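## Task

Lift the orange microphone from its stand and set it down on an empty part of the table, where it rests motionless and touches no other object on the table. At the end the stand must be standing upright on the table. No stand may tilt far while its own microphone is in contact with it. Releasing the orange microphone while it is moving quickly, or letting it drop or slide downward by more than a few centimetres in total, may count as failure. A result that holds only because the robot is still supporting it is not done.

## Robot and tools

Robot: two six-joint arms, left_arm and right_arm, each with a parallel gripper. Names are just labels; left_arm sits on the +y side of the scene frame. Scene frame: origin on the table surface midway between the arms, +x out over the table, +z up. A loose object may occasionally get a small push from outside, and anything leaving the table is a failure.

execute_actions takes {"actions": [...]} holding at most one item, plus optional "pictures" (true/false; images come by default).
- Empty list: no command, just returns the state.
- Motion: {"rows": [[14 numbers], ...], "steps": n}, n from 1 to 15 control steps of 1/30 s (default 15). Each row is used for one step; if there are fewer rows than steps, the final row repeats. Every row is a single flat list of 14 numbers covering both arms, even if one arm stays put: left_arm waist, shoulder, elbow, wrist pitch, wrist yaw, wrist roll, gripper opening, then the same seven for right_arm. The joint values are absolute target angles in radians (the same values shown under Joint positions), not offsets. To keep an arm still, repeat its current angles.
- Wait: {"steps": n} with no rows, n up to 300; the arms keep heading for the last targets sent.
A rejected call moves nothing.

Joint ranges in radians, same for both arms: waist -2.618 to 3.054, shoulder 0.000 to 3.142, elbow 0.000 to 3.142, wrist pitch -1.571 to 1.571, wrist yaw -1.571 to 1.571, wrist roll -2.094 to 2.094. A target more than 0.036 beyond a range end, and farther out than the last reported angle, is rejected. True ends may differ by up to 0.036 either way; a request beyond the true end is clipped there and reported as "joint sent to its limit" (possibly referring to an earlier, still-running move). Missing that message does not prove there is more room.

Gripper opening: -1 closed to +1 fully open (0.087 m between pads). grip_measured reports the actual opening on that same scale, with a fixed per-gripper error up to about 1 mm. To hold something, command roughly 0.02 below the grip_measured value at contact for a firm hold, less below for a gentle one. Each pad pushes at most about 20 N; slamming closed can squeeze harder and may even spring open. Fingers extend along the gripper's +z axis and close along its y axis.

Motion limits: each step, a joint target is capped at a fixed lead over the measured angle (waist 0.202, shoulder 0.258, elbow 0.238, wrist pitch 0.573, wrist yaw and roll 0.522 rad), and if targets would move the gripper more than 70 mm from where it is, all of that arm's targets are pulled back. So far moves need several calls. Friction may leave a joint up to about 0.031 rad from the command, and smaller corrections may not register. Between calls the arms keep moving toward the latest row until everything nearly stops or a step is HELD; after that, only a new action moves them further. Thinking and writing take simulated time, during which the robot carries on and held loads warm motors.

Results: the state line lists, per arm, end_effector_position (metres, scene frame, the point between the pads just behind the fingertips) and end_effector_quat_wxyz. The printed position can be off, more so when reaching far. Joint positions and Joint velocities give each arm's six joints (rad, rad/s) then pad gap (m, m/s). "joint command not followed" means a clearance check altered or blocked some joint targets; HELD marks steps where all or part of your row was not sent. MOTOR HOT appears from 75 °C; at 90 °C the arm is halted for 10 s, and at 100 °C it goes limp and drops what it holds; these are reported as OVER-TEMPERATURE FAULT. Avoid holding loads longer than needed.

Cameras: cam_head_left and cam_head_right (fixed, above and behind), cam_left_wrist and cam_right_wrist (on the hands); all 504x504. Calibration intrinsics and world-to-camera transforms are supplied and may be slightly off; changed values are listed in results.

zoom_image: {"camera": name, "region": [x0, y0, x1, y1]} in pixels of that camera's latest image, origin top-left, at most 504 by 504; returns an enlarged view.

finished_scene: {"scene": number of the current scene}. Replying without any tool call ends everything.

Safe practice: approach the orange microphone from above, grip gently, lift it straight up clear of the holder without tipping the stand, lower it onto open table until it touches, stop, open slowly, then back away so nothing is still supported by the gripper. Do not let the arms collide or push each other hard, and avoid slams and strong shoves against objects.

Each tool is called after ">>>" as name(argument=value, ...) on one line, values as JSON.

## Session

>>> execute_actions(actions=[])

Scene clock: 0.00 s of 4800.00 s.
left_arm: end_effector_position=(+0.6229, +0.3338, +0.3589) grip_measured=+1.000 end_effector_quat_wxyz=(+0.684, -0.333, +0.581, +0.289) | right_arm: end_effector_position=(+0.1942, -0.2109, +0.1894) grip_measured=+1.000 end_effector_quat_wxyz=(-0.071, +0.453, +0.883, +0.102)
Joint positions: left_arm=[-0.155  2.178  2.067  0.369 -1.154  0.115  0.087] | right_arm=[ 0.388  1.323  1.302 -1.488 -0.242  1.332  0.087]
Joint velocities: left_arm=[-0.002 -0.002 -0.012  0.007 -0.022 -0.037  0.   ] | right_arm=[-0.017  0.007 -0.022  0.022 -0.037 -0.095  0.   ]

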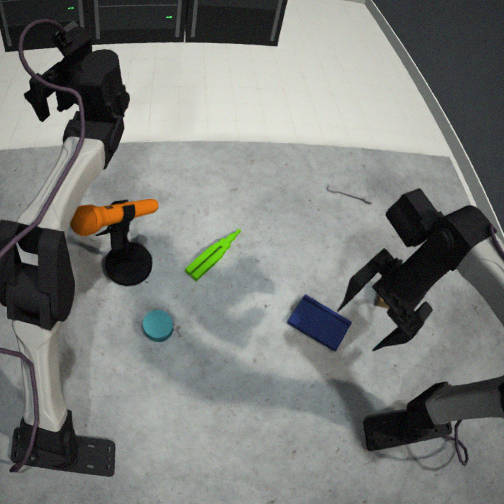

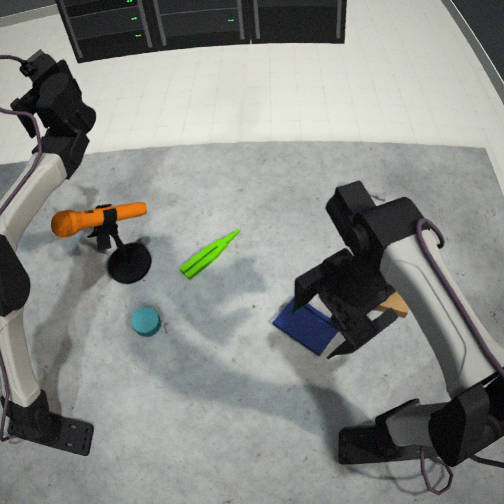

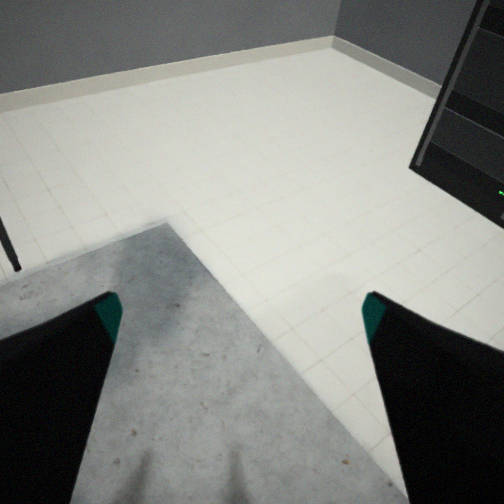

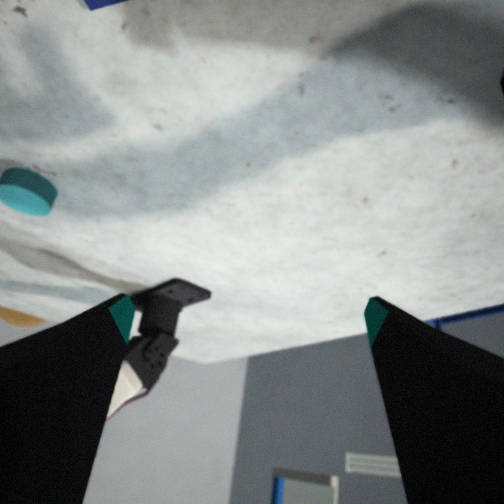

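>>> zoom_image(camera="cam_head_left", region=[50, 170, 200, 320])

>>> zoom_image(camera="cam_head_right", region=[30, 170, 180, 320])

Region (50, 170, 200, 320) of cam_head_left's 504x504 image, scaled by 3.360, with more detail than that image has.

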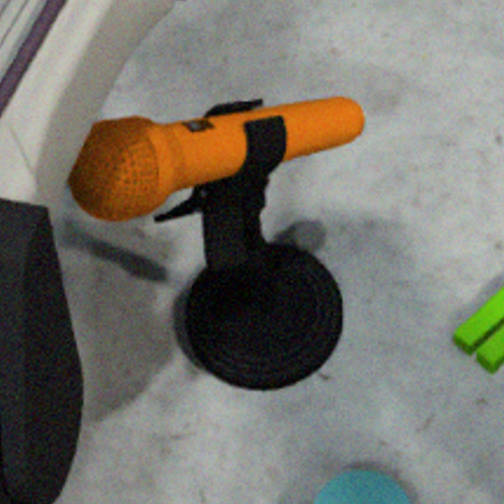

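Region (30, 170, 180, 320) of cam_head_right's 504x504 image, scaled by 3.360, with more detail than that image has.

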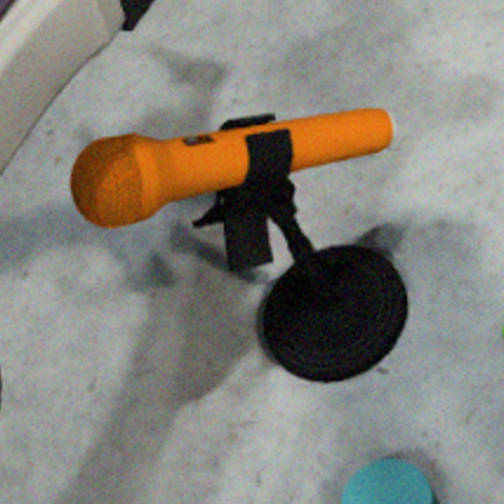

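>>> execute_actions(actions=[{"rows": [[-0.32,1.2,1.5,0.0,0.0,0.0,1, 0.6,1.323,1.302,0.0,0.0,0.0,1]], "steps": 15}], pictures=false)

>>> execute_actions(actions=[{"steps": 30}], pictures=false)

Scene clock: 59.23 s of 4800.00 s.
left_arm: end_effector_position=(+0.4817, +0.1620, +0.4446) grip_measured=+1.000 end_effector_quat_wxyz=(+0.743, +0.059, +0.663, -0.067) | right_arm: end_effector_position=(+0.3797, -0.1184, +0.3052) grip_measured=+1.000 end_effector_quat_wxyz=(+0.527, -0.137, +0.802, +0.248)
Joint positions: left_arm=[-0.326  1.441  1.532  0.027 -0.236  0.025  0.087] | right_arm=[ 0.586  1.322  1.299 -0.306 -0.033  0.259  0.087]
Joint velocities: left_arm=[-0.017 -1.429 -0.002 -0.066  0.813 -0.066  0.   ] | right_arm=[-0.017 -0.022  0.012  2.088  0.154 -1.678  0.   ]
Steps of this call (steps 1 to 90: nothing new was sent; then 55.73 s passed at rest; steps 91 to 105: all 15 steps of this action). Readings (joint positions):
91: left_arm=[-0.160 2.157 2.041 0.343 -1.109 0.104] | right_arm=[0.415 1.322 1.299 -1.445 -0.203 1.264]
92: left_arm=[-0.170 2.119 1.989 0.299 -1.052 0.094] | right_arm=[0.471 1.322 1.299 -1.353 -0.162 1.176]
94: left_arm=[-0.209 2.035 1.887 0.228 -0.932 0.075] | right_arm=[0.555 1.322 1.299 -1.163 -0.121 1.008]
98: left_arm=[-0.300 1.807 1.644 0.117 -0.624 0.045] | right_arm=[0.586 1.322 1.299 -0.831 -0.075 0.712]
105: the state above

Scene clock: 60.23 s of 4800.00 s.
left_arm: end_effector_position=(+0.3809, +0.1627, +0.5454) grip_measured=+1.000 end_effector_quat_wxyz=(+0.804, +0.117, +0.559, -0.164) | right_arm: end_effector_position=(+0.4089, -0.1166, +0.3752) grip_measured=+1.000 end_effector_quat_wxyz=(+0.667, -0.203, +0.687, +0.204)
Joint positions: left_arm=[-0.326  1.185  1.532  0.009 -0.009  0.008  0.087] | right_arm=[ 0.586  1.322  1.299 -0.005 -0.011  0.01   0.087]
Joint velocities: left_arm=[-0.022 -0.007  0.007 -0.007  0.007  0.037  0.   ] | right_arm=[-0.012  0.002 -0.007 -0.037  0.022  0.051  0.   ]
Steps of this call (steps 1 to 30: the robot went on to your last target). Readings (joint positions):
1: left_arm=[-0.326 1.391 1.532 0.025 -0.207 0.024] | right_arm=[0.586 1.322 1.299 -0.241 -0.029 0.209]
2: left_arm=[-0.326 1.339 1.532 0.024 -0.175 0.022] | right_arm=[0.586 1.322 1.299 -0.187 -0.025 0.168]
4: left_arm=[-0.326 1.245 1.532 0.025 -0.116 0.017] | right_arm=[0.586 1.322 1.299 -0.112 -0.020 0.110]
8: left_arm=[-0.326 1.160 1.532 0.046 -0.052 0.011] | right_arm=[0.586 1.322 1.299 -0.043 -0.014 0.051]
30: the state above
All arms were judged still, so your last target was given up. Only a new action makes them travel on or press farther. Fingers that are still opening or closing keep moving.

>>> execute_actions(actions=[{"rows": [[-0.32,1.2,1.5,-0.8,0.0,0.0,1, 0.94,1.62,0.51,1.32,0.0,0.0,1]], "steps": 15}], pictures=false)

>>> execute_actions(actions=[{"steps": 20}])

Scene clock: 78.37 s of 4800.00 s.
left_arm: end_effector_position=(+0.3508, +0.1759, +0.3624) grip_measured=+1.000 end_effector_quat_wxyz=(+0.546, +0.172, +0.812, -0.109) | right_arm: end_effector_position=(+0.2999, +0.0034, +0.1537) grip_measured=+1.000 end_effector_quat_wxyz=(+0.634, -0.316, +0.626, +0.326)
Joint positions: left_arm=[-0.326  1.182  1.52  -0.726 -0.009  0.008  0.087] | right_arm=[ 0.948  1.618  0.549  1.086 -0.007  0.007  0.087]
Joint velocities: left_arm=[ 0.002  0.002 -0.027 -0.564 -0.066  0.11   0.   ] | right_arm=[-0.022  0.007 -1.277  0.93  -0.022  0.051  0.   ]
Steps of this call (steps 1 to 90: nothing new was sent; then 14.63 s passed at rest; steps 91 to 105: all 15 steps of this action). Readings (joint positions):
91: left_arm=[-0.326 1.185 1.532 -0.023 -0.009 0.008] | right_arm=[0.596 1.330 1.286 0.038 -0.004 0.009]
92: left_arm=[-0.326 1.182 1.532 -0.077 -0.009 0.008] | right_arm=[0.618 1.346 1.268 0.106 -0.001 0.009]
94: left_arm=[-0.326 1.182 1.532 -0.198 -0.009 0.008] | right_arm=[0.678 1.396 1.225 0.230 -0.000 0.009]
98: left_arm=[-0.326 1.182 1.532 -0.443 -0.009 0.008] | right_arm=[0.822 1.521 1.071 0.515 0.002 0.009]
105: the state above

Scene clock: 79.03 s of 4800.00 s.
left_arm: end_effector_position=(+0.3426, +0.1795, +0.3489) grip_measured=+1.000 end_effector_quat_wxyz=(+0.520, +0.176, +0.829, -0.104) | right_arm: end_effector_position=(+0.2966, -0.0011, +0.1930) grip_measured=+1.000 end_effector_quat_wxyz=(+0.689, -0.286, +0.564, +0.354)
Joint positions: left_arm=[-0.326  1.182  1.519 -0.79  -0.009  0.007  0.087] | right_arm=[ 0.948  1.618  0.506  1.314 -0.007  0.007  0.087]
Joint velocities: left_arm=[-0.017  0.017  0.002 -0.007  0.007 -0.037  0.   ] | right_arm=[-0.022 -0.007 -0.012 -0.022  0.066  0.051  0.   ]
Steps of this call (steps 1 to 20: the robot went on to your last target). Readings (joint positions):
1: left_arm=[-0.326 1.182 1.519 -0.742 -0.009 0.008] | right_arm=[0.948 1.618 0.518 1.114 -0.007 0.007]
2: left_arm=[-0.326 1.182 1.519 -0.753 -0.009 0.008] | right_arm=[0.948 1.618 0.506 1.140 -0.007 0.007]
4: left_arm=[-0.326 1.182 1.519 -0.768 -0.009 0.008] | right_arm=[0.948 1.618 0.506 1.202 -0.007 0.007]
8: left_arm=[-0.326 1.182 1.519 -0.782 -0.009 0.008] | right_arm=[0.948 1.618 0.506 1.275 -0.007 0.007]
20: the state above
camera_calibration (this result's frames):
cam_left_wrist: T_world_to_cam=[[-0.404, -0.914688, -0.0113797, 0.304331], [-0.88652, 0.394566, -0.241661, 0.338873], [0.225534, -0.0875426, -0.970294, 0.419221], [0, 0, 0, 1]] pos_world=[0.328819, 0.18136, 0.492123]
cam_right_wrist: T_world_to_cam=[[0.812096, -0.583517, 0.00274508, -0.24801], [-0.36286, -0.508674, -0.780758, 0.282104], [0.456982, 0.633055, -0.624827, 0.12815], [0, 0, 0, 1]] pos_world=[0.24521, -0.0823452, 0.301007]

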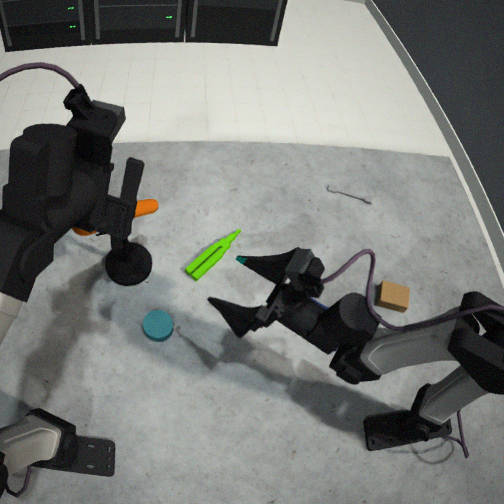

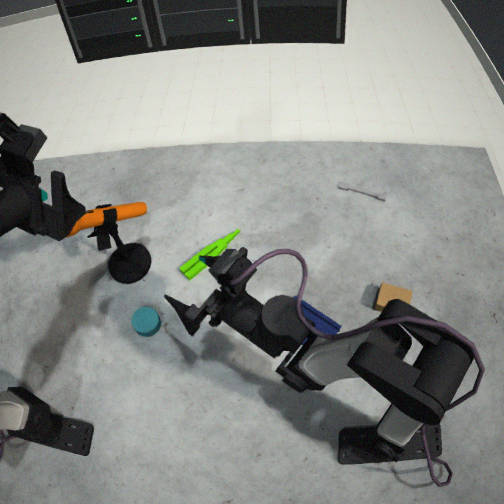

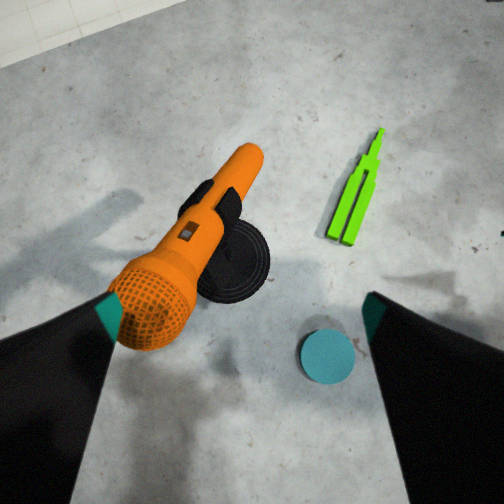

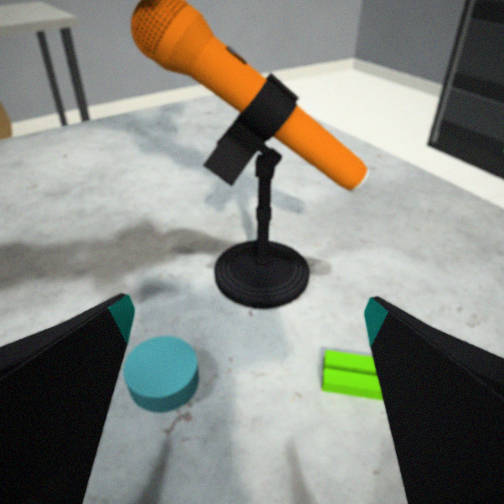

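>>> zoom_image(camera="cam_right_wrist", region=[120, 0, 400, 320])

>>> zoom_image(camera="cam_left_wrist", region=[90, 130, 310, 360])

Region (120, 0, 400, 320) of cam_right_wrist's 504x504 image, scaled by 1.575, with more detail than that image has; it fills the left 441 columns of this view, and the rest is white.

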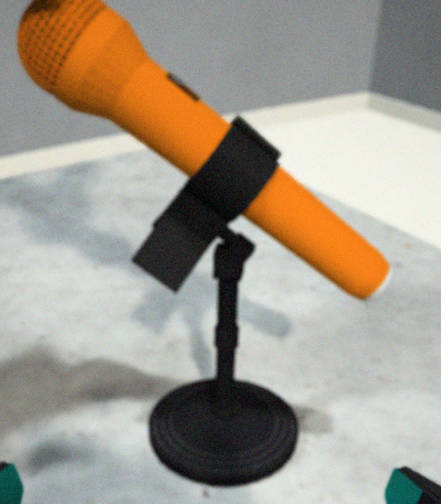

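Region (90, 130, 310, 360) of cam_left_wrist's 504x504 image, scaled by 2.191, with more detail than that image has; it fills the left 482 columns of this view, and the rest is white.

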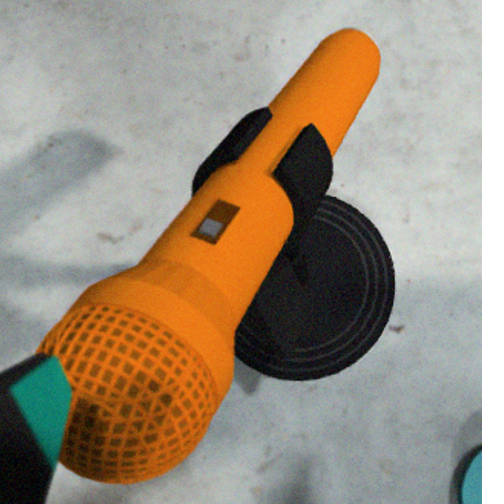

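>>> zoom_image(camera="cam_head_left", region=[190, 230, 390, 400])

>>> zoom_image(camera="cam_head_right", region=[0, 100, 170, 290])

>>> zoom_image(camera="cam_right_wrist", region=[190, 60, 330, 260])

Region (190, 230, 390, 400) of cam_head_left's 504x504 image, scaled by 2.520, with more detail than that image has; it fills the top 428 rows of this view, and the rest is white.

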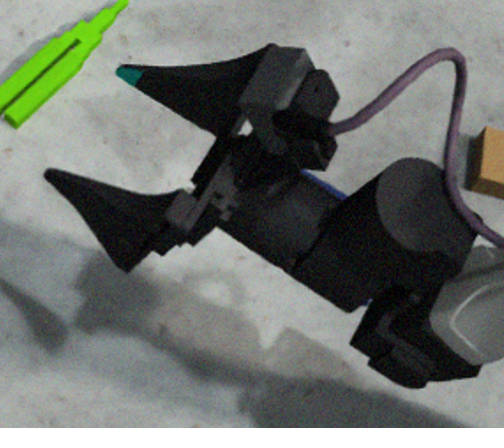

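Region (0, 100, 170, 290) of cam_head_right's 504x504 image, scaled by 2.653, with more detail than that image has; it fills the left 451 columns of this view, and the rest is white.

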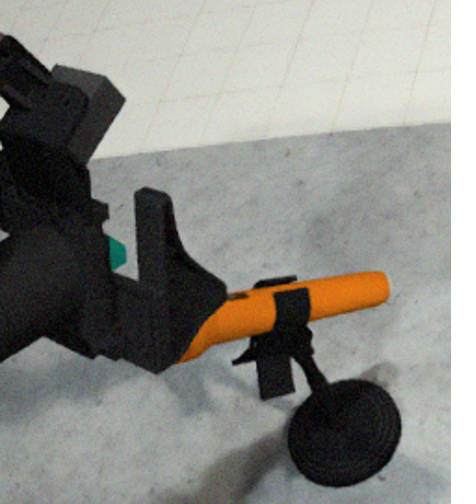

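Region (190, 60, 330, 260) of cam_right_wrist's 504x504 image, scaled by 2.520, with more detail than that image has; it fills the left 353 columns of this view, and the rest is white.

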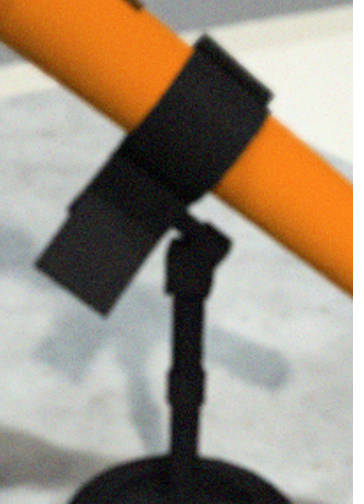

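>>> execute_actions(actions=[{"rows": [[-0.32,1.19,1.52,-0.8,0,0,1, 0.945,1.625,0.512,1.314,0,0,0.9],[-0.32,1.19,1.52,-0.8,0,0,1, 0.943,1.638,0.525,1.314,0,0,0.8],[-0.32,1.19,1.52,-0.8,0,0,1, 0.941,1.658,0.544,1.313,0,0,0.7],[-0.32,1.19,1.52,-0.8,0,0,1, 0.939,1.685,0.569,1.312,0,0,0.6],[-0.32,1.19,1.52,-0.8,0,0,1, 0.937,1.715,0.598,1.311,0,0,0.5],[-0.32,1.19,1.52,-0.8,0,0,1, 0.935,1.748,0.629,1.31,0,0,0.4],[-0.32,1.19,1.52,-0.8,0,0,1, 0.933,1.785,0.664,1.309,0,0,0.3],[-0.32,1.19,1.52,-0.8,0,0,1, 0.931,1.821,0.699,1.308,0,0,0.2],[-0.32,1.19,1.52,-0.8,0,0,1, 0.929,1.858,0.734,1.307,0,0,0.1],[-0.32,1.19,1.52,-0.8,0,0,1, 0.927,1.894,0.769,1.306,0,0,0.1],[-0.32,1.19,1.52,-0.8,0,0,1, 0.925,1.931,0.804,1.305,0,0,0.1],[-0.32,1.19,1.52,-0.8,0,0,1, 0.923,1.968,0.838,1.304,0,0,0.1],[-0.32,1.19,1.52,-0.8,0,0,1, 0.921,2.004,0.873,1.303,0,0,0.1],[-0.32,1.19,1.52,-0.8,0,0,1, 0.92,2.041,0.908,1.302,0,0,0.1],[-0.32,1.19,1.52,-0.8,0,0,1, 0.92,2.078,0.943,1.301,0,0,0.1]], "steps": 15}], pictures=false)

>>> execute_actions(actions=[{"rows": [[-0.32,1.19,1.52,-0.8,0,0,1, 0.92,2.114,0.978,1.3,0,0,0.1],[-0.32,1.19,1.52,-0.8,0,0,1, 0.92,2.148,1.01,1.299,0,0,0.1],[-0.32,1.19,1.52,-0.8,0,0,1, 0.92,2.18,1.04,1.298,0,0,0.1],[-0.32,1.19,1.52,-0.8,0,0,1, 0.92,2.208,1.067,1.297,0,0,0.1],[-0.32,1.19,1.52,-0.8,0,0,1, 0.92,2.232,1.09,1.296,0,0,0.1],[-0.32,1.19,1.52,-0.8,0,0,1, 0.92,2.252,1.109,1.296,0,0,0.1],[-0.32,1.19,1.52,-0.8,0,0,1, 0.92,2.268,1.124,1.295,0,0,0.1],[-0.32,1.19,1.52,-0.8,0,0,1, 0.92,2.278,1.134,1.295,0,0,0.1],[-0.32,1.19,1.52,-0.8,0,0,1, 0.92,2.284,1.139,1.295,0,0,0.1]], "steps": 15}])

Scene clock: 199.53 s of 4800.00 s.
left_arm: end_effector_position=(+0.3426, +0.1796, +0.3488) grip_measured=+1.000 end_effector_quat_wxyz=(+0.520, +0.176, +0.829, -0.104) | right_arm: end_effector_position=(+0.3586, +0.0692, +0.1676) grip_measured=+0.100 end_effector_quat_wxyz=(+0.690, -0.282, +0.568, +0.348)
Joint positions: left_arm=[-0.326  1.182  1.519 -0.79  -0.009  0.007  0.087] | right_arm=[ 0.933  1.991  0.869  1.318 -0.007  0.007  0.048]
Joint velocities: left_arm=[-0.012 -0.007 -0.012 -0.007  0.051 -0.007  0.   ] | right_arm=[-0.037  1.067  1.018 -0.022 -0.007  0.051  0.   ]
Steps of this call (steps 1 to 15: the robot went on to your last target; steps 16 to 100: nothing new was sent; then 116.67 s passed at rest; steps 101 to 115: all 15 steps of this action). Readings (joint positions):
101: left_arm=[-0.326 1.182 1.519 -0.790 -0.009 0.007] | right_arm=[0.948 1.618 0.506 1.316 -0.007 0.007]
102: left_arm=[-0.326 1.182 1.519 -0.790 -0.009 0.007] | right_arm=[0.948 1.618 0.506 1.316 -0.007 0.007]
104: left_arm=[-0.326 1.182 1.519 -0.790 -0.009 0.007] | right_arm=[0.948 1.629 0.517 1.317 -0.007 0.007]
108: left_arm=[-0.326 1.182 1.519 -0.790 -0.009 0.007] | right_arm=[0.948 1.732 0.625 1.320 -0.007 0.007]
115: the state above

Scene clock: 200.03 s of 4800.00 s.
left_arm: end_effector_position=(+0.3426, +0.1796, +0.3488) grip_measured=+1.000 end_effector_quat_wxyz=(+0.520, +0.176, +0.829, -0.104) | right_arm: end_effector_position=(+0.3936, +0.1129, +0.1130) grip_measured=+0.100 end_effector_quat_wxyz=(+0.677, -0.290, +0.585, +0.340)
Joint positions: left_arm=[-0.326  1.182  1.519 -0.79  -0.009  0.007  0.087] | right_arm=[ 0.931  2.266  1.116  1.298 -0.007  0.007  0.048]
Joint velocities: left_arm=[-0.007 -0.012 -0.007 -0.051  0.007  0.022  0.   ] | right_arm=[-0.012  0.012  0.071 -0.037 -0.022  0.007 -0.   ]
Steps of this call (steps 1 to 15: all 15 steps of this action). Readings (joint positions):
1: left_arm=[-0.326 1.182 1.519 -0.790 -0.009 0.007] | right_arm=[0.932 2.028 0.904 1.318 -0.007 0.007]
2: left_arm=[-0.326 1.182 1.519 -0.790 -0.009 0.007] | right_arm=[0.931 2.064 0.938 1.317 -0.007 0.007]
4: left_arm=[-0.326 1.182 1.519 -0.790 -0.009 0.007] | right_arm=[0.931 2.132 1.002 1.315 -0.007 0.007]
8: left_arm=[-0.326 1.182 1.519 -0.790 -0.009 0.007] | right_arm=[0.931 2.233 1.091 1.307 -0.007 0.007]
15: the state above
camera_calibration (this result's frames):
cam_left_wrist: T_world_to_cam=[[-0.404004, -0.914686, -0.0113798, 0.304331], [-0.886604, 0.394603, -0.24129, 0.338693], [0.225195, -0.087393, -0.970386, 0.419279], [0, 0, 0, 1]] pos_world=[0.328818, 0.18136, 0.492049]
cam_right_wrist: T_world_to_cam=[[0.801809, -0.597576, 0.00210756, -0.254367], [-0.395983, -0.533952, -0.747056, 0.324975], [0.447548, 0.598162, -0.664758, -0.0261789], [0, 0, 0, 1]] pos_world=[0.344355, 0.0371765, 0.225908]

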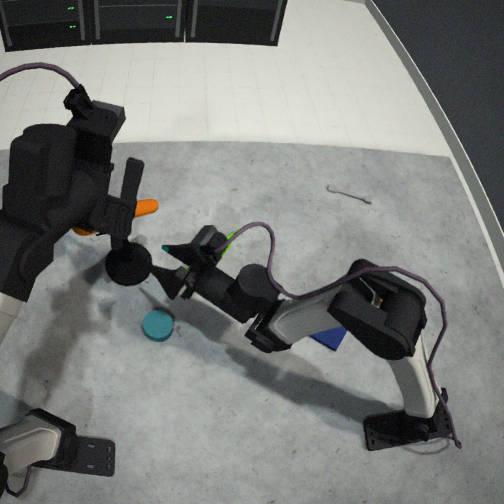

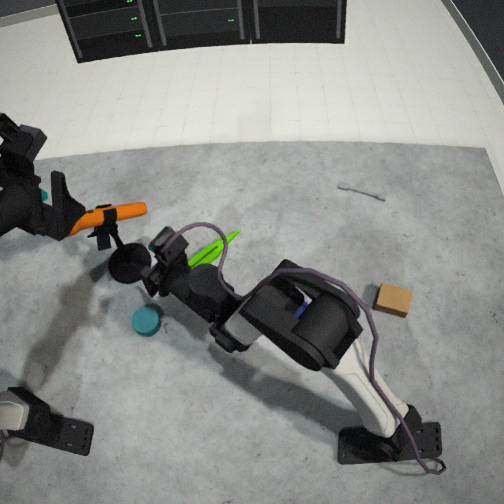

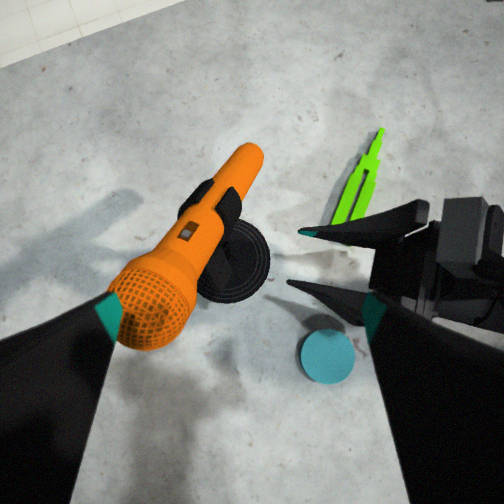

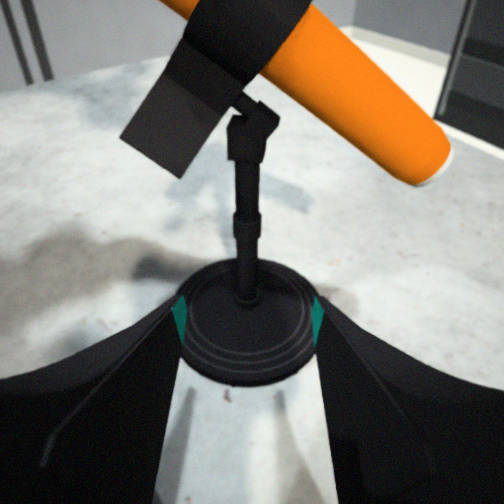

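>>> execute_actions(actions=[{"rows": [[-0.32,1.19,1.52,-0.8,0,0,1, 0.92,2.29,1.15,1.29,0,0,0.0],[-0.32,1.19,1.52,-0.8,0,0,1, 0.92,2.298,1.167,1.281,0,0,-0.1],[-0.32,1.19,1.52,-0.8,0,0,1, 0.92,2.308,1.188,1.27,0,0,-0.2],[-0.32,1.19,1.52,-0.8,0,0,1, 0.92,2.319,1.212,1.257,0,0,-0.25],[-0.32,1.19,1.52,-0.8,0,0,1, 0.92,2.331,1.238,1.243,0,0,-0.25],[-0.32,1.19,1.52,-0.8,0,0,1, 0.92,2.343,1.264,1.229,0,0,-0.25],[-0.32,1.19,1.52,-0.8,0,0,1, 0.92,2.355,1.29,1.215,0,0,-0.25],[-0.32,1.19,1.52,-0.8,0,0,1, 0.92,2.367,1.314,1.202,0,0,-0.25],[-0.32,1.19,1.52,-0.8,0,0,1, 0.92,2.377,1.335,1.191,0,0,-0.25],[-0.32,1.19,1.52,-0.8,0,0,1, 0.92,2.385,1.352,1.182,0,0,-0.25],[-0.32,1.19,1.52,-0.8,0,0,1, 0.92,2.391,1.364,1.176,0,0,-0.25],[-0.32,1.19,1.52,-0.8,0,0,1, 0.92,2.394,1.371,1.172,0,0,-0.25]], "steps": 15}], pictures=false)

>>> execute_actions(actions=[{"steps": 6}])

Scene clock: 222.00 s of 4800.00 s.
left_arm: end_effector_position=(+0.3426, +0.1796, +0.3488) grip_measured=+1.000 end_effector_quat_wxyz=(+0.520, +0.176, +0.829, -0.104) | right_arm: end_effector_position=(+0.4207, +0.1484, +0.1295) grip_measured=-0.250 end_effector_quat_wxyz=(+0.690, -0.282, +0.570, +0.347)
Joint positions: left_arm=[-0.326  1.182  1.519 -0.79  -0.009  0.007  0.087] | right_arm=[ 0.931  2.364  1.351  1.206 -0.007  0.007  0.033]
Joint velocities: left_arm=[ 0.002 -0.002 -0.007 -0.022  0.081 -0.037  0.   ] | right_arm=[ 0.007  0.046  0.017 -0.125  0.007  0.007  0.   ]
Steps of this call (steps 1 to 15: the robot went on to your last target; steps 16 to 100: nothing new was sent; then 18.13 s passed at rest; steps 101 to 115: all 15 steps of this action). Readings (joint positions):
101: left_arm=[-0.326 1.182 1.519 -0.790 -0.009 0.007] | right_arm=[0.931 2.266 1.119 1.298 -0.007 0.007]
102: left_arm=[-0.326 1.182 1.519 -0.790 -0.009 0.007] | right_arm=[0.931 2.267 1.123 1.297 -0.007 0.007]
104: left_arm=[-0.326 1.182 1.519 -0.790 -0.009 0.007] | right_arm=[0.931 2.278 1.153 1.292 -0.007 0.007]
108: left_arm=[-0.326 1.182 1.519 -0.790 -0.009 0.007] | right_arm=[0.931 2.319 1.254 1.262 -0.007 0.007]
115: the state above

Scene clock: 222.20 s of 4800.00 s.
left_arm: end_effector_position=(+0.3426, +0.1796, +0.3488) grip_measured=+1.000 end_effector_quat_wxyz=(+0.520, +0.176, +0.829, -0.104) | right_arm: end_effector_position=(+0.4208, +0.1485, +0.1239) grip_measured=-0.250 end_effector_quat_wxyz=(+0.685, -0.285, +0.576, +0.344)
Joint positions: left_arm=[-0.326  1.182  1.519 -0.79  -0.009  0.007  0.087] | right_arm=[ 0.931  2.367  1.351  1.191 -0.007  0.007  0.033]
Joint velocities: left_arm=[-0.012 -0.012 -0.007  0.051  0.022  0.007  0.   ] | right_arm=[-0.017  0.007 -0.007 -0.066  0.022 -0.037 -0.   ]
Steps of this call (steps 1 to 6: the robot went on to your last target). Readings (joint positions):
1: left_arm=[-0.326 1.182 1.519 -0.790 -0.009 0.007] | right_arm=[0.931 2.365 1.351 1.202 -0.007 0.007]
2: left_arm=[-0.326 1.182 1.519 -0.790 -0.009 0.007] | right_arm=[0.931 2.366 1.351 1.199 -0.007 0.007]
4: left_arm=[-0.326 1.182 1.519 -0.790 -0.009 0.007] | right_arm=[0.931 2.367 1.351 1.194 -0.007 0.007]
6: the state above
camera_calibration (this result's frames):
cam_left_wrist: T_world_to_cam=[[-0.404004, -0.914686, -0.0113798, 0.304331], [-0.886604, 0.394603, -0.24129, 0.338693], [0.225195, -0.087393, -0.970386, 0.419279], [0, 0, 0, 1]] pos_world=[0.328818, 0.18136, 0.492049]
cam_right_wrist: T_world_to_cam=[[0.801773, -0.597624, 0.00242947, -0.254956], [-0.383902, -0.51815, -0.764291, 0.357606], [0.458017, 0.611855, -0.644867, -0.0612212], [0, 0, 0, 1]] pos_world=[0.369743, 0.0703839, 0.234455]

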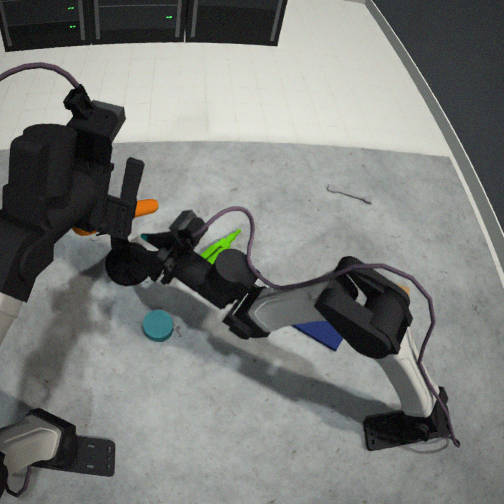

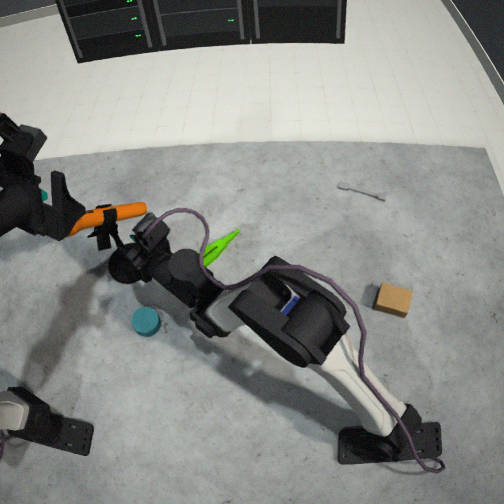

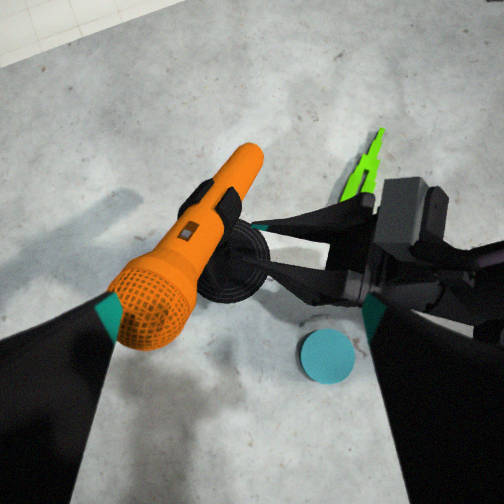

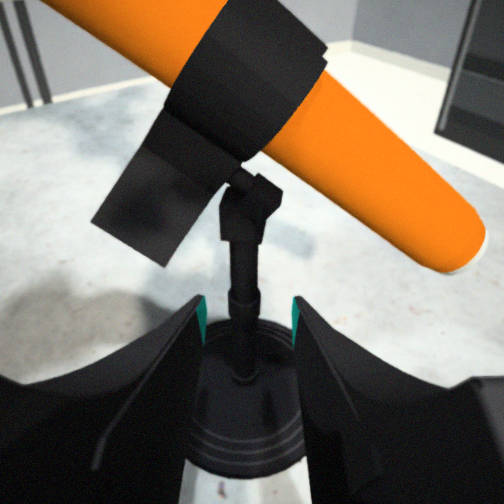

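>>> execute_actions(actions=[{"rows": [[-0.32,1.19,1.52,-0.8,0,0,1, 0.92,2.402,1.371,1.16,0,0,-0.25],[-0.32,1.19,1.52,-0.8,0,0,1, 0.92,2.41,1.375,1.148,0,0,-0.25],[-0.32,1.19,1.52,-0.8,0,0,1, 0.92,2.418,1.385,1.136,0,0,-0.25],[-0.32,1.19,1.52,-0.8,0,0,1, 0.92,2.427,1.402,1.123,0,0,-0.25],[-0.32,1.19,1.52,-0.8,0,0,1, 0.92,2.437,1.424,1.11,0,0,-0.25],[-0.32,1.19,1.52,-0.8,0,0,1, 0.92,2.448,1.448,1.097,0,0,-0.25],[-0.32,1.19,1.52,-0.8,0,0,1, 0.92,2.459,1.472,1.085,0,0,-0.25],[-0.32,1.19,1.52,-0.8,0,0,1, 0.92,2.47,1.496,1.074,0,0,-0.25],[-0.32,1.19,1.52,-0.8,0,0,1, 0.92,2.481,1.52,1.064,0,0,-0.25],[-0.32,1.19,1.52,-0.8,0,0,1, 0.92,2.491,1.543,1.056,0,0,-0.25],[-0.32,1.19,1.52,-0.8,0,0,1, 0.92,2.5,1.564,1.05,0,0,-0.25],[-0.32,1.19,1.52,-0.8,0,0,1, 0.92,2.507,1.581,1.047,0,0,-0.25],[-0.32,1.19,1.52,-0.8,0,0,1, 0.92,2.512,1.594,1.045,0,0,-0.25],[-0.32,1.19,1.52,-0.8,0,0,1, 0.92,2.515,1.602,1.045,0,0,-0.25],[-0.32,1.19,1.52,-0.8,0,0,1, 0.92,2.517,1.606,1.045,0,0,-0.25]], "steps": 15}], pictures=false)

>>> execute_actions(actions=[{"steps": 8}])

Scene clock: 232.20 s of 4800.00 s.
left_arm: end_effector_position=(+0.3426, +0.1796, +0.3488) grip_measured=+1.000 end_effector_quat_wxyz=(+0.520, +0.176, +0.829, -0.104) | right_arm: end_effector_position=(+0.4437, +0.1785, +0.1154) grip_measured=-0.250 end_effector_quat_wxyz=(+0.680, -0.288, +0.581, +0.342)
Joint positions: left_arm=[-0.326  1.182  1.519 -0.79  -0.009  0.007  0.087] | right_arm=[ 0.931  2.487  1.573  1.074 -0.007  0.007  0.033]
Joint velocities: left_arm=[-0.002  0.007  0.002 -0.066  0.007  0.007  0.   ] | right_arm=[ 0.022  0.09   0.266 -0.11  -0.037 -0.125 -0.   ]
Steps of this call (steps 1 to 30: the robot went on to your last target; steps 31 to 120: nothing new was sent; then 5.50 s passed at rest; steps 121 to 135: all 15 steps of this action). Readings (joint positions):
121: left_arm=[-0.326 1.182 1.519 -0.790 -0.009 0.007] | right_arm=[0.931 2.367 1.351 1.187 -0.007 0.007]
122: left_arm=[-0.326 1.182 1.519 -0.790 -0.009 0.007] | right_arm=[0.931 2.368 1.351 1.185 -0.007 0.007]
124: left_arm=[-0.326 1.182 1.519 -0.790 -0.009 0.007] | right_arm=[0.931 2.379 1.364 1.177 -0.007 0.007]
128: left_arm=[-0.326 1.182 1.519 -0.790 -0.009 0.007] | right_arm=[0.931 2.425 1.437 1.135 -0.007 0.007]
135: the state above

Scene clock: 232.47 s of 4800.00 s.
left_arm: end_effector_position=(+0.3426, +0.1796, +0.3488) grip_measured=+1.000 end_effector_quat_wxyz=(+0.520, +0.176, +0.829, -0.104) | right_arm: end_effector_position=(+0.4452, +0.1804, +0.1193) grip_measured=-0.250 end_effector_quat_wxyz=(+0.682, -0.287, +0.579, +0.343)
Joint positions: left_arm=[-0.326  1.182  1.519 -0.79  -0.009  0.007  0.087] | right_arm=[ 0.931  2.488  1.588  1.065 -0.007  0.007  0.033]
Joint velocities: left_arm=[ 0.007  0.012 -0.022 -0.022  0.007  0.022  0.   ] | right_arm=[ 0.007  0.002 -0.012  0.037  0.022 -0.007 -0.   ]
Steps of this call (steps 1 to 8: the robot went on to your last target). Readings (joint positions):
1: left_arm=[-0.326 1.182 1.519 -0.790 -0.009 0.007] | right_arm=[0.931 2.488 1.580 1.071 -0.007 0.007]
2: left_arm=[-0.326 1.182 1.519 -0.790 -0.009 0.007] | right_arm=[0.931 2.488 1.584 1.070 -0.007 0.007]
4: left_arm=[-0.326 1.182 1.519 -0.790 -0.009 0.007] | right_arm=[0.931 2.488 1.587 1.069 -0.007 0.007]
8: the state above
camera_calibration (this result's frames):
cam_left_wrist: T_world_to_cam=[[-0.404004, -0.914686, -0.0113798, 0.304331], [-0.886604, 0.394603, -0.24129, 0.338693], [0.225195, -0.087393, -0.970386, 0.419279], [0, 0, 0, 1]] pos_world=[0.328818, 0.18136, 0.492049]
cam_right_wrist: T_world_to_cam=[[0.801788, -0.597605, 0.0023037, -0.25543], [-0.388662, -0.524376, -0.757609, 0.382347], [0.453959, 0.606546, -0.652704, -0.0912263], [0, 0, 0, 1]] pos_world=[0.394817, 0.103181, 0.230715]

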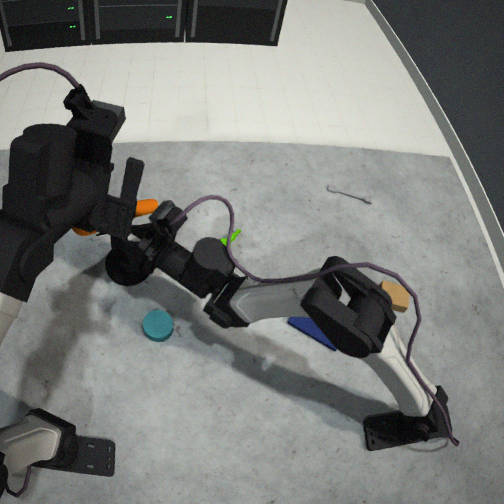

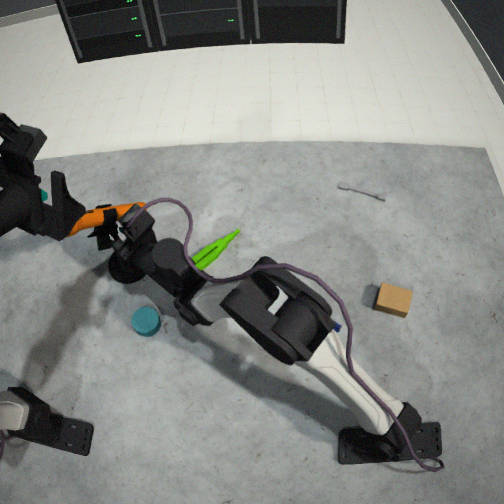

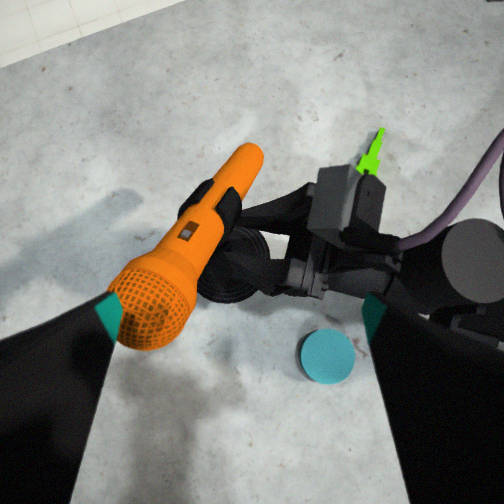

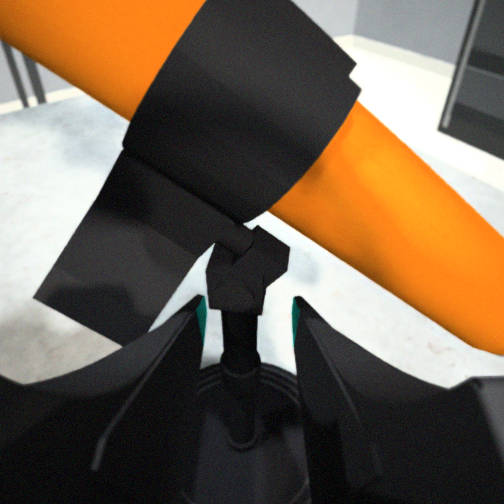

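>>> execute_actions(actions=[{"rows": [[-0.32,1.19,1.52,-0.8,0,0,1, 0.92,2.517,1.606,1.035,-0.02,0,-0.25],[-0.32,1.19,1.52,-0.8,0,0,1, 0.92,2.517,1.606,1.03,-0.03,0,-0.3],[-0.32,1.19,1.52,-0.8,0,0,1, 0.92,2.517,1.606,1.03,-0.03,0,-0.35],[-0.32,1.19,1.52,-0.8,0,0,1, 0.92,2.517,1.606,1.03,-0.03,0,-0.4],[-0.32,1.19,1.52,-0.8,0,0,1, 0.92,2.517,1.606,1.03,-0.03,0,-0.45],[-0.32,1.19,1.52,-0.8,0,0,1, 0.92,2.517,1.606,1.03,-0.03,0,-0.5],[-0.32,1.19,1.52,-0.8,0,0,1, 0.92,2.517,1.606,1.03,-0.03,0,-0.55],[-0.32,1.19,1.52,-0.8,0,0,1, 0.92,2.517,1.606,1.03,-0.03,0,-0.6],[-0.32,1.19,1.52,-0.8,0,0,1, 0.92,2.517,1.606,1.03,-0.03,0,-0.64],[-0.32,1.19,1.52,-0.8,0,0,1, 0.92,2.517,1.606,1.03,-0.03,0,-0.68],[-0.32,1.19,1.52,-0.8,0,0,1, 0.92,2.517,1.606,1.03,-0.03,0,-0.71],[-0.32,1.19,1.52,-0.8,0,0,1, 0.92,2.517,1.606,1.03,-0.03,0,-0.74],[-0.32,1.19,1.52,-0.8,0,0,1, 0.92,2.517,1.606,1.03,-0.03,0,-0.77],[-0.32,1.19,1.52,-0.8,0,0,1, 0.92,2.517,1.606,1.03,-0.03,0,-0.8],[-0.32,1.19,1.52,-0.8,0,0,1, 0.92,2.517,1.606,1.03,-0.03,0,-0.82]], "steps": 15}], pictures=false)

>>> execute_actions(actions=[{"steps": 5}])

Scene clock: 238.30 s of 4800.00 s.
left_arm: end_effector_position=(+0.3426, +0.1796, +0.3488) grip_measured=+1.000 end_effector_quat_wxyz=(+0.520, +0.176, +0.829, -0.104) | right_arm: end_effector_position=(+0.4429, +0.1820, +0.1149) grip_measured=-0.732 end_effector_quat_wxyz=(+0.674, -0.295, +0.583, +0.345)
Joint positions: left_arm=[-0.326  1.182  1.519 -0.79  -0.009  0.007  0.087] | right_arm=[ 0.931  2.488  1.588  1.048 -0.024  0.007  0.012]
Joint velocities: left_arm=[-0.007 -0.017  0.002 -0.037 -0.007 -0.007  0.   ] | right_arm=[-0.012 -0.017  0.007 -0.051  0.007  0.007 -0.001]
Steps of this call (steps 1 to 30: the robot went on to your last target; steps 31 to 120: nothing new was sent; then 1.33 s passed at rest; steps 121 to 135: all 15 steps of this action). Readings (joint positions):
121: left_arm=[-0.326 1.182 1.519 -0.790 -0.009 0.007] | right_arm=[0.931 2.488 1.588 1.061 -0.007 0.007]
122: left_arm=[-0.326 1.182 1.519 -0.790 -0.009 0.007] | right_arm=[0.931 2.488 1.588 1.058 -0.009 0.007]
124: left_arm=[-0.326 1.182 1.519 -0.790 -0.009 0.007] | right_arm=[0.931 2.488 1.588 1.054 -0.013 0.007]
128: left_arm=[-0.326 1.182 1.519 -0.790 -0.009 0.007] | right_arm=[0.931 2.488 1.588 1.049 -0.017 0.007]
135: the state above

Scene clock: 238.47 s of 4800.00 s.
left_arm: end_effector_position=(+0.3426, +0.1796, +0.3488) grip_measured=+1.000 end_effector_quat_wxyz=(+0.520, +0.176, +0.829, -0.104) | right_arm: end_effector_position=(+0.4429, +0.1820, +0.1149) grip_measured=-0.732 end_effector_quat_wxyz=(+0.674, -0.295, +0.583, +0.345)
Joint positions: left_arm=[-0.326  1.182  1.519 -0.79  -0.009  0.007  0.087] | right_arm=[ 0.931  2.488  1.588  1.048 -0.024  0.007  0.012]
Joint velocities: left_arm=[-0.022 -0.012 -0.007  0.051 -0.037  0.022  0.   ] | right_arm=[-0.002 -0.007 -0.012 -0.095 -0.022 -0.051 -0.   ]
Steps of this call (steps 1 to 5: the robot went on to your last target). Readings (joint positions):
1: left_arm=[-0.326 1.182 1.519 -0.790 -0.009 0.007] | right_arm=[0.931 2.488 1.588 1.048 -0.024 0.007]
2: left_arm=[-0.326 1.182 1.519 -0.790 -0.009 0.007] | right_arm=[0.931 2.488 1.588 1.048 -0.024 0.007]
4: left_arm=[-0.326 1.182 1.519 -0.790 -0.009 0.007] | right_arm=[0.931 2.488 1.588 1.048 -0.024 0.007]
5: the state above
camera_calibration (this result's frames):
cam_left_wrist: T_world_to_cam=[[-0.404004, -0.914686, -0.0113798, 0.304331], [-0.886604, 0.394603, -0.24129, 0.338693], [0.225195, -0.087393, -0.970386, 0.419279], [0, 0, 0, 1]] pos_world=[0.328818, 0.18136, 0.492049]
cam_right_wrist: T_world_to_cam=[[0.811174, -0.584788, 0.00444829, -0.259343], [-0.386575, -0.541904, -0.746257, 0.379984], [0.438813, 0.603625, -0.665643, -0.0852935], [0, 0, 0, 1]] pos_world=[0.394692, 0.105739, 0.227944]

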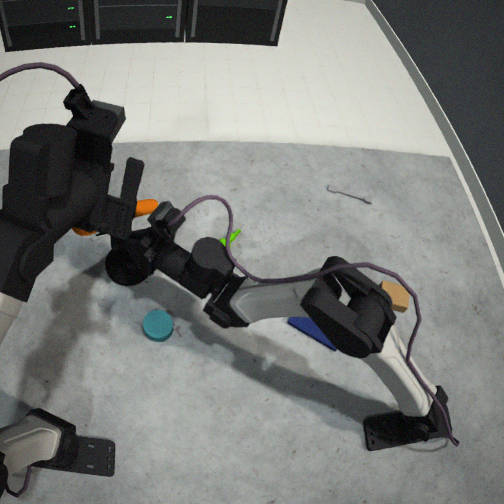

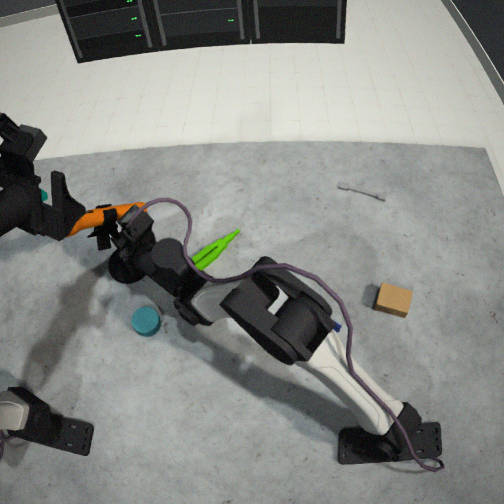

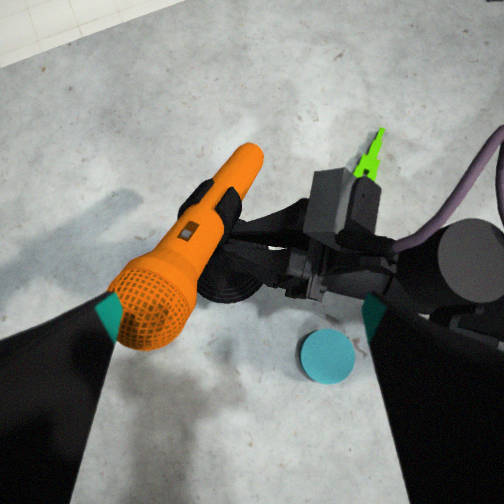

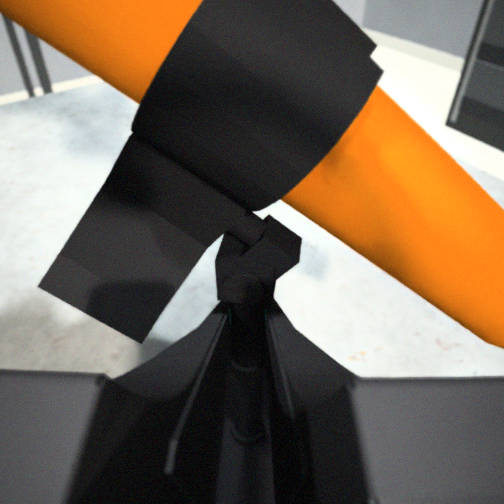

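>>> execute_actions(actions=[{"rows": [[-0.32,1.19,1.52,-0.8,0,0,1, 0.925,2.49,1.606,1.03,-0.03,0,-0.8],[-0.32,1.19,1.52,-0.8,0,0,1, 0.925,2.475,1.606,1.03,-0.03,0,-0.8],[-0.32,1.19,1.52,-0.8,0,0,1, 0.925,2.465,1.606,1.03,-0.03,0,-0.8],[-0.32,1.19,1.52,-0.8,0,0,1, 0.925,2.458,1.606,1.03,-0.03,0,-0.8],[-0.32,1.19,1.52,-0.8,0,0,1, 0.925,2.452,1.606,1.03,-0.03,0,-0.8],[-0.32,1.19,1.52,-0.8,0,0,1, 0.925,2.446,1.606,1.03,-0.03,0,-0.8],[-0.32,1.19,1.52,-0.8,0,0,1, 0.925,2.44,1.606,1.03,-0.03,0,-0.8],[-0.32,1.19,1.52,-0.8,0,0,1, 0.925,2.435,1.606,1.03,-0.03,0,-0.8],[-0.32,1.19,1.52,-0.8,0,0,1, 0.925,2.43,1.606,1.03,-0.03,0,-0.8]], "steps": 15}])

Scene clock: 253.33 s of 4800.00 s.
left_arm: end_effector_position=(+0.3426, +0.1796, +0.3488) grip_measured=+1.000 end_effector_quat_wxyz=(+0.520, +0.176, +0.829, -0.104) | right_arm: end_effector_position=(+0.4426, +0.1816, +0.1162) grip_measured=-0.732 end_effector_quat_wxyz=(+0.665, -0.300, +0.593, +0.341)
Joint positions: left_arm=[-0.326  1.182  1.519 -0.79  -0.009  0.007  0.087] | right_arm=[ 0.931  2.466  1.588  0.997 -0.024  0.007  0.012]
Joint velocities: left_arm=[0.007 0.007 0.012 0.022 0.022 0.007 0.   ] | right_arm=[-0.007  0.002  0.017 -0.007 -0.051 -0.022 -0.   ]
Steps of this call (steps 1 to 15: the robot went on to your last target; steps 16 to 100: nothing new was sent; then 11.03 s passed at rest; steps 101 to 115: all 15 steps of this action). Readings (joint positions):
101: left_arm=[-0.326 1.182 1.519 -0.790 -0.009 0.007] | right_arm=[0.931 2.488 1.588 1.048 -0.024 0.007]
102: left_arm=[-0.326 1.182 1.519 -0.790 -0.009 0.007] | right_arm=[0.931 2.488 1.588 1.048 -0.024 0.007]
104: left_arm=[-0.326 1.182 1.519 -0.790 -0.009 0.007] | right_arm=[0.931 2.486 1.588 1.046 -0.024 0.007]
108: left_arm=[-0.326 1.182 1.519 -0.790 -0.009 0.007] | right_arm=[0.931 2.475 1.588 1.020 -0.024 0.007]
115: the state above
camera_calibration (this result's frames):
cam_left_wrist: T_world_to_cam=[[-0.404004, -0.914686, -0.0113798, 0.304331], [-0.886604, 0.394603, -0.24129, 0.338693], [0.225195, -0.087393, -0.970386, 0.419279], [0, 0, 0, 1]] pos_world=[0.328818, 0.18136, 0.492049]
cam_right_wrist: T_world_to_cam=[[0.811246, -0.584694, 0.00362092, -0.259289], [-0.399712, -0.559087, -0.726396, 0.38728], [0.426744, 0.587838, -0.687267, -0.0733561], [0, 0, 0, 1]] pos_world=[0.396452, 0.10804, 0.231842]

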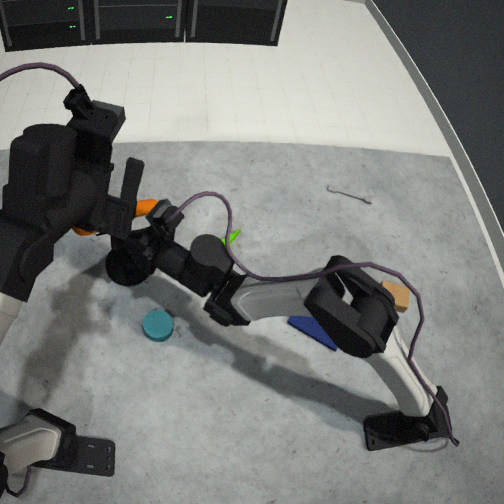

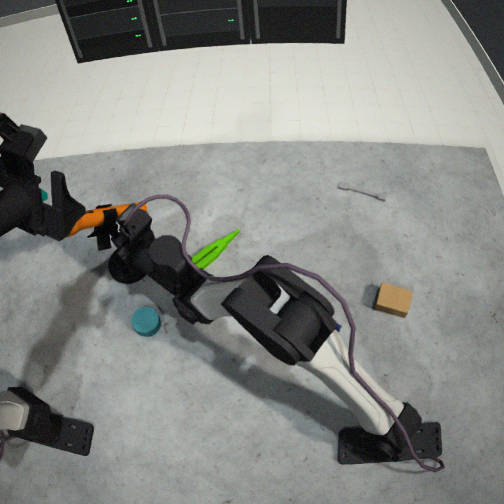

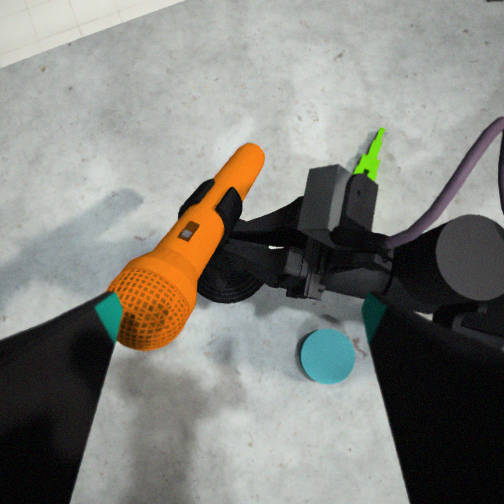

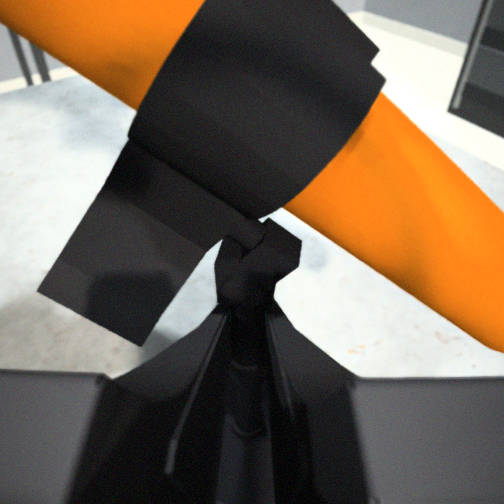

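>>> execute_actions(actions=[{"rows": [[-0.32,1.19,1.52,-0.8,0,0,1, 0.925,2.43,1.61,1.045,-0.03,0,-0.8],[-0.32,1.19,1.52,-0.8,0,0,1, 0.925,2.428,1.612,1.06,-0.03,0,-0.8],[-0.32,1.19,1.52,-0.8,0,0,1, 0.925,2.426,1.614,1.075,-0.03,0,-0.8],[-0.32,1.19,1.52,-0.8,0,0,1, 0.925,2.424,1.616,1.09,-0.03,0,-0.8],[-0.32,1.19,1.52,-0.8,0,0,1, 0.925,2.422,1.618,1.105,-0.03,0,-0.8],[-0.32,1.19,1.52,-0.8,0,0,1, 0.925,2.42,1.62,1.12,-0.03,0,-0.8],[-0.32,1.19,1.52,-0.8,0,0,1, 0.925,2.42,1.62,1.135,-0.03,0,-0.8],[-0.32,1.19,1.52,-0.8,0,0,1, 0.925,2.42,1.62,1.15,-0.03,0,-0.8]], "steps": 15}], pictures=false)

Scene clock: 258.50 s of 4800.00 s.
left_arm: end_effector_position=(+0.3426, +0.1796, +0.3488) grip_measured=+1.000 end_effector_quat_wxyz=(+0.520, +0.176, +0.829, -0.104) | right_arm: end_effector_position=(+0.4426, +0.1818, +0.1191) grip_measured=-0.732 end_effector_quat_wxyz=(+0.669, -0.298, +0.589, +0.342)
Joint positions: left_arm=[-0.326  1.182  1.519 -0.79  -0.009  0.007  0.087] | right_arm=[ 0.931  2.466  1.588  1.007 -0.024  0.007  0.012]
Joint velocities: left_arm=[ 0.012  0.017 -0.007 -0.11  -0.022 -0.022  0.   ] | right_arm=[ 0.007 -0.012  0.017 -0.007  0.051  0.007  0.   ]
Steps of this call (steps 1 to 15: the robot went on to your last target; steps 16 to 100: nothing new was sent; then 1.33 s passed at rest; steps 101 to 115: all 15 steps of this action). Readings (joint positions):
101: left_arm=[-0.326 1.182 1.519 -0.790 -0.009 0.007] | right_arm=[0.931 2.466 1.588 0.996 -0.024 0.007]
102: left_arm=[-0.326 1.182 1.519 -0.790 -0.009 0.007] | right_arm=[0.931 2.466 1.588 0.996 -0.024 0.007]
104: left_arm=[-0.326 1.182 1.519 -0.790 -0.009 0.007] | right_arm=[0.931 2.466 1.588 0.999 -0.024 0.007]
108: left_arm=[-0.326 1.182 1.519 -0.790 -0.009 0.007] | right_arm=[0.931 2.466 1.588 1.006 -0.024 0.007]
115: the state above


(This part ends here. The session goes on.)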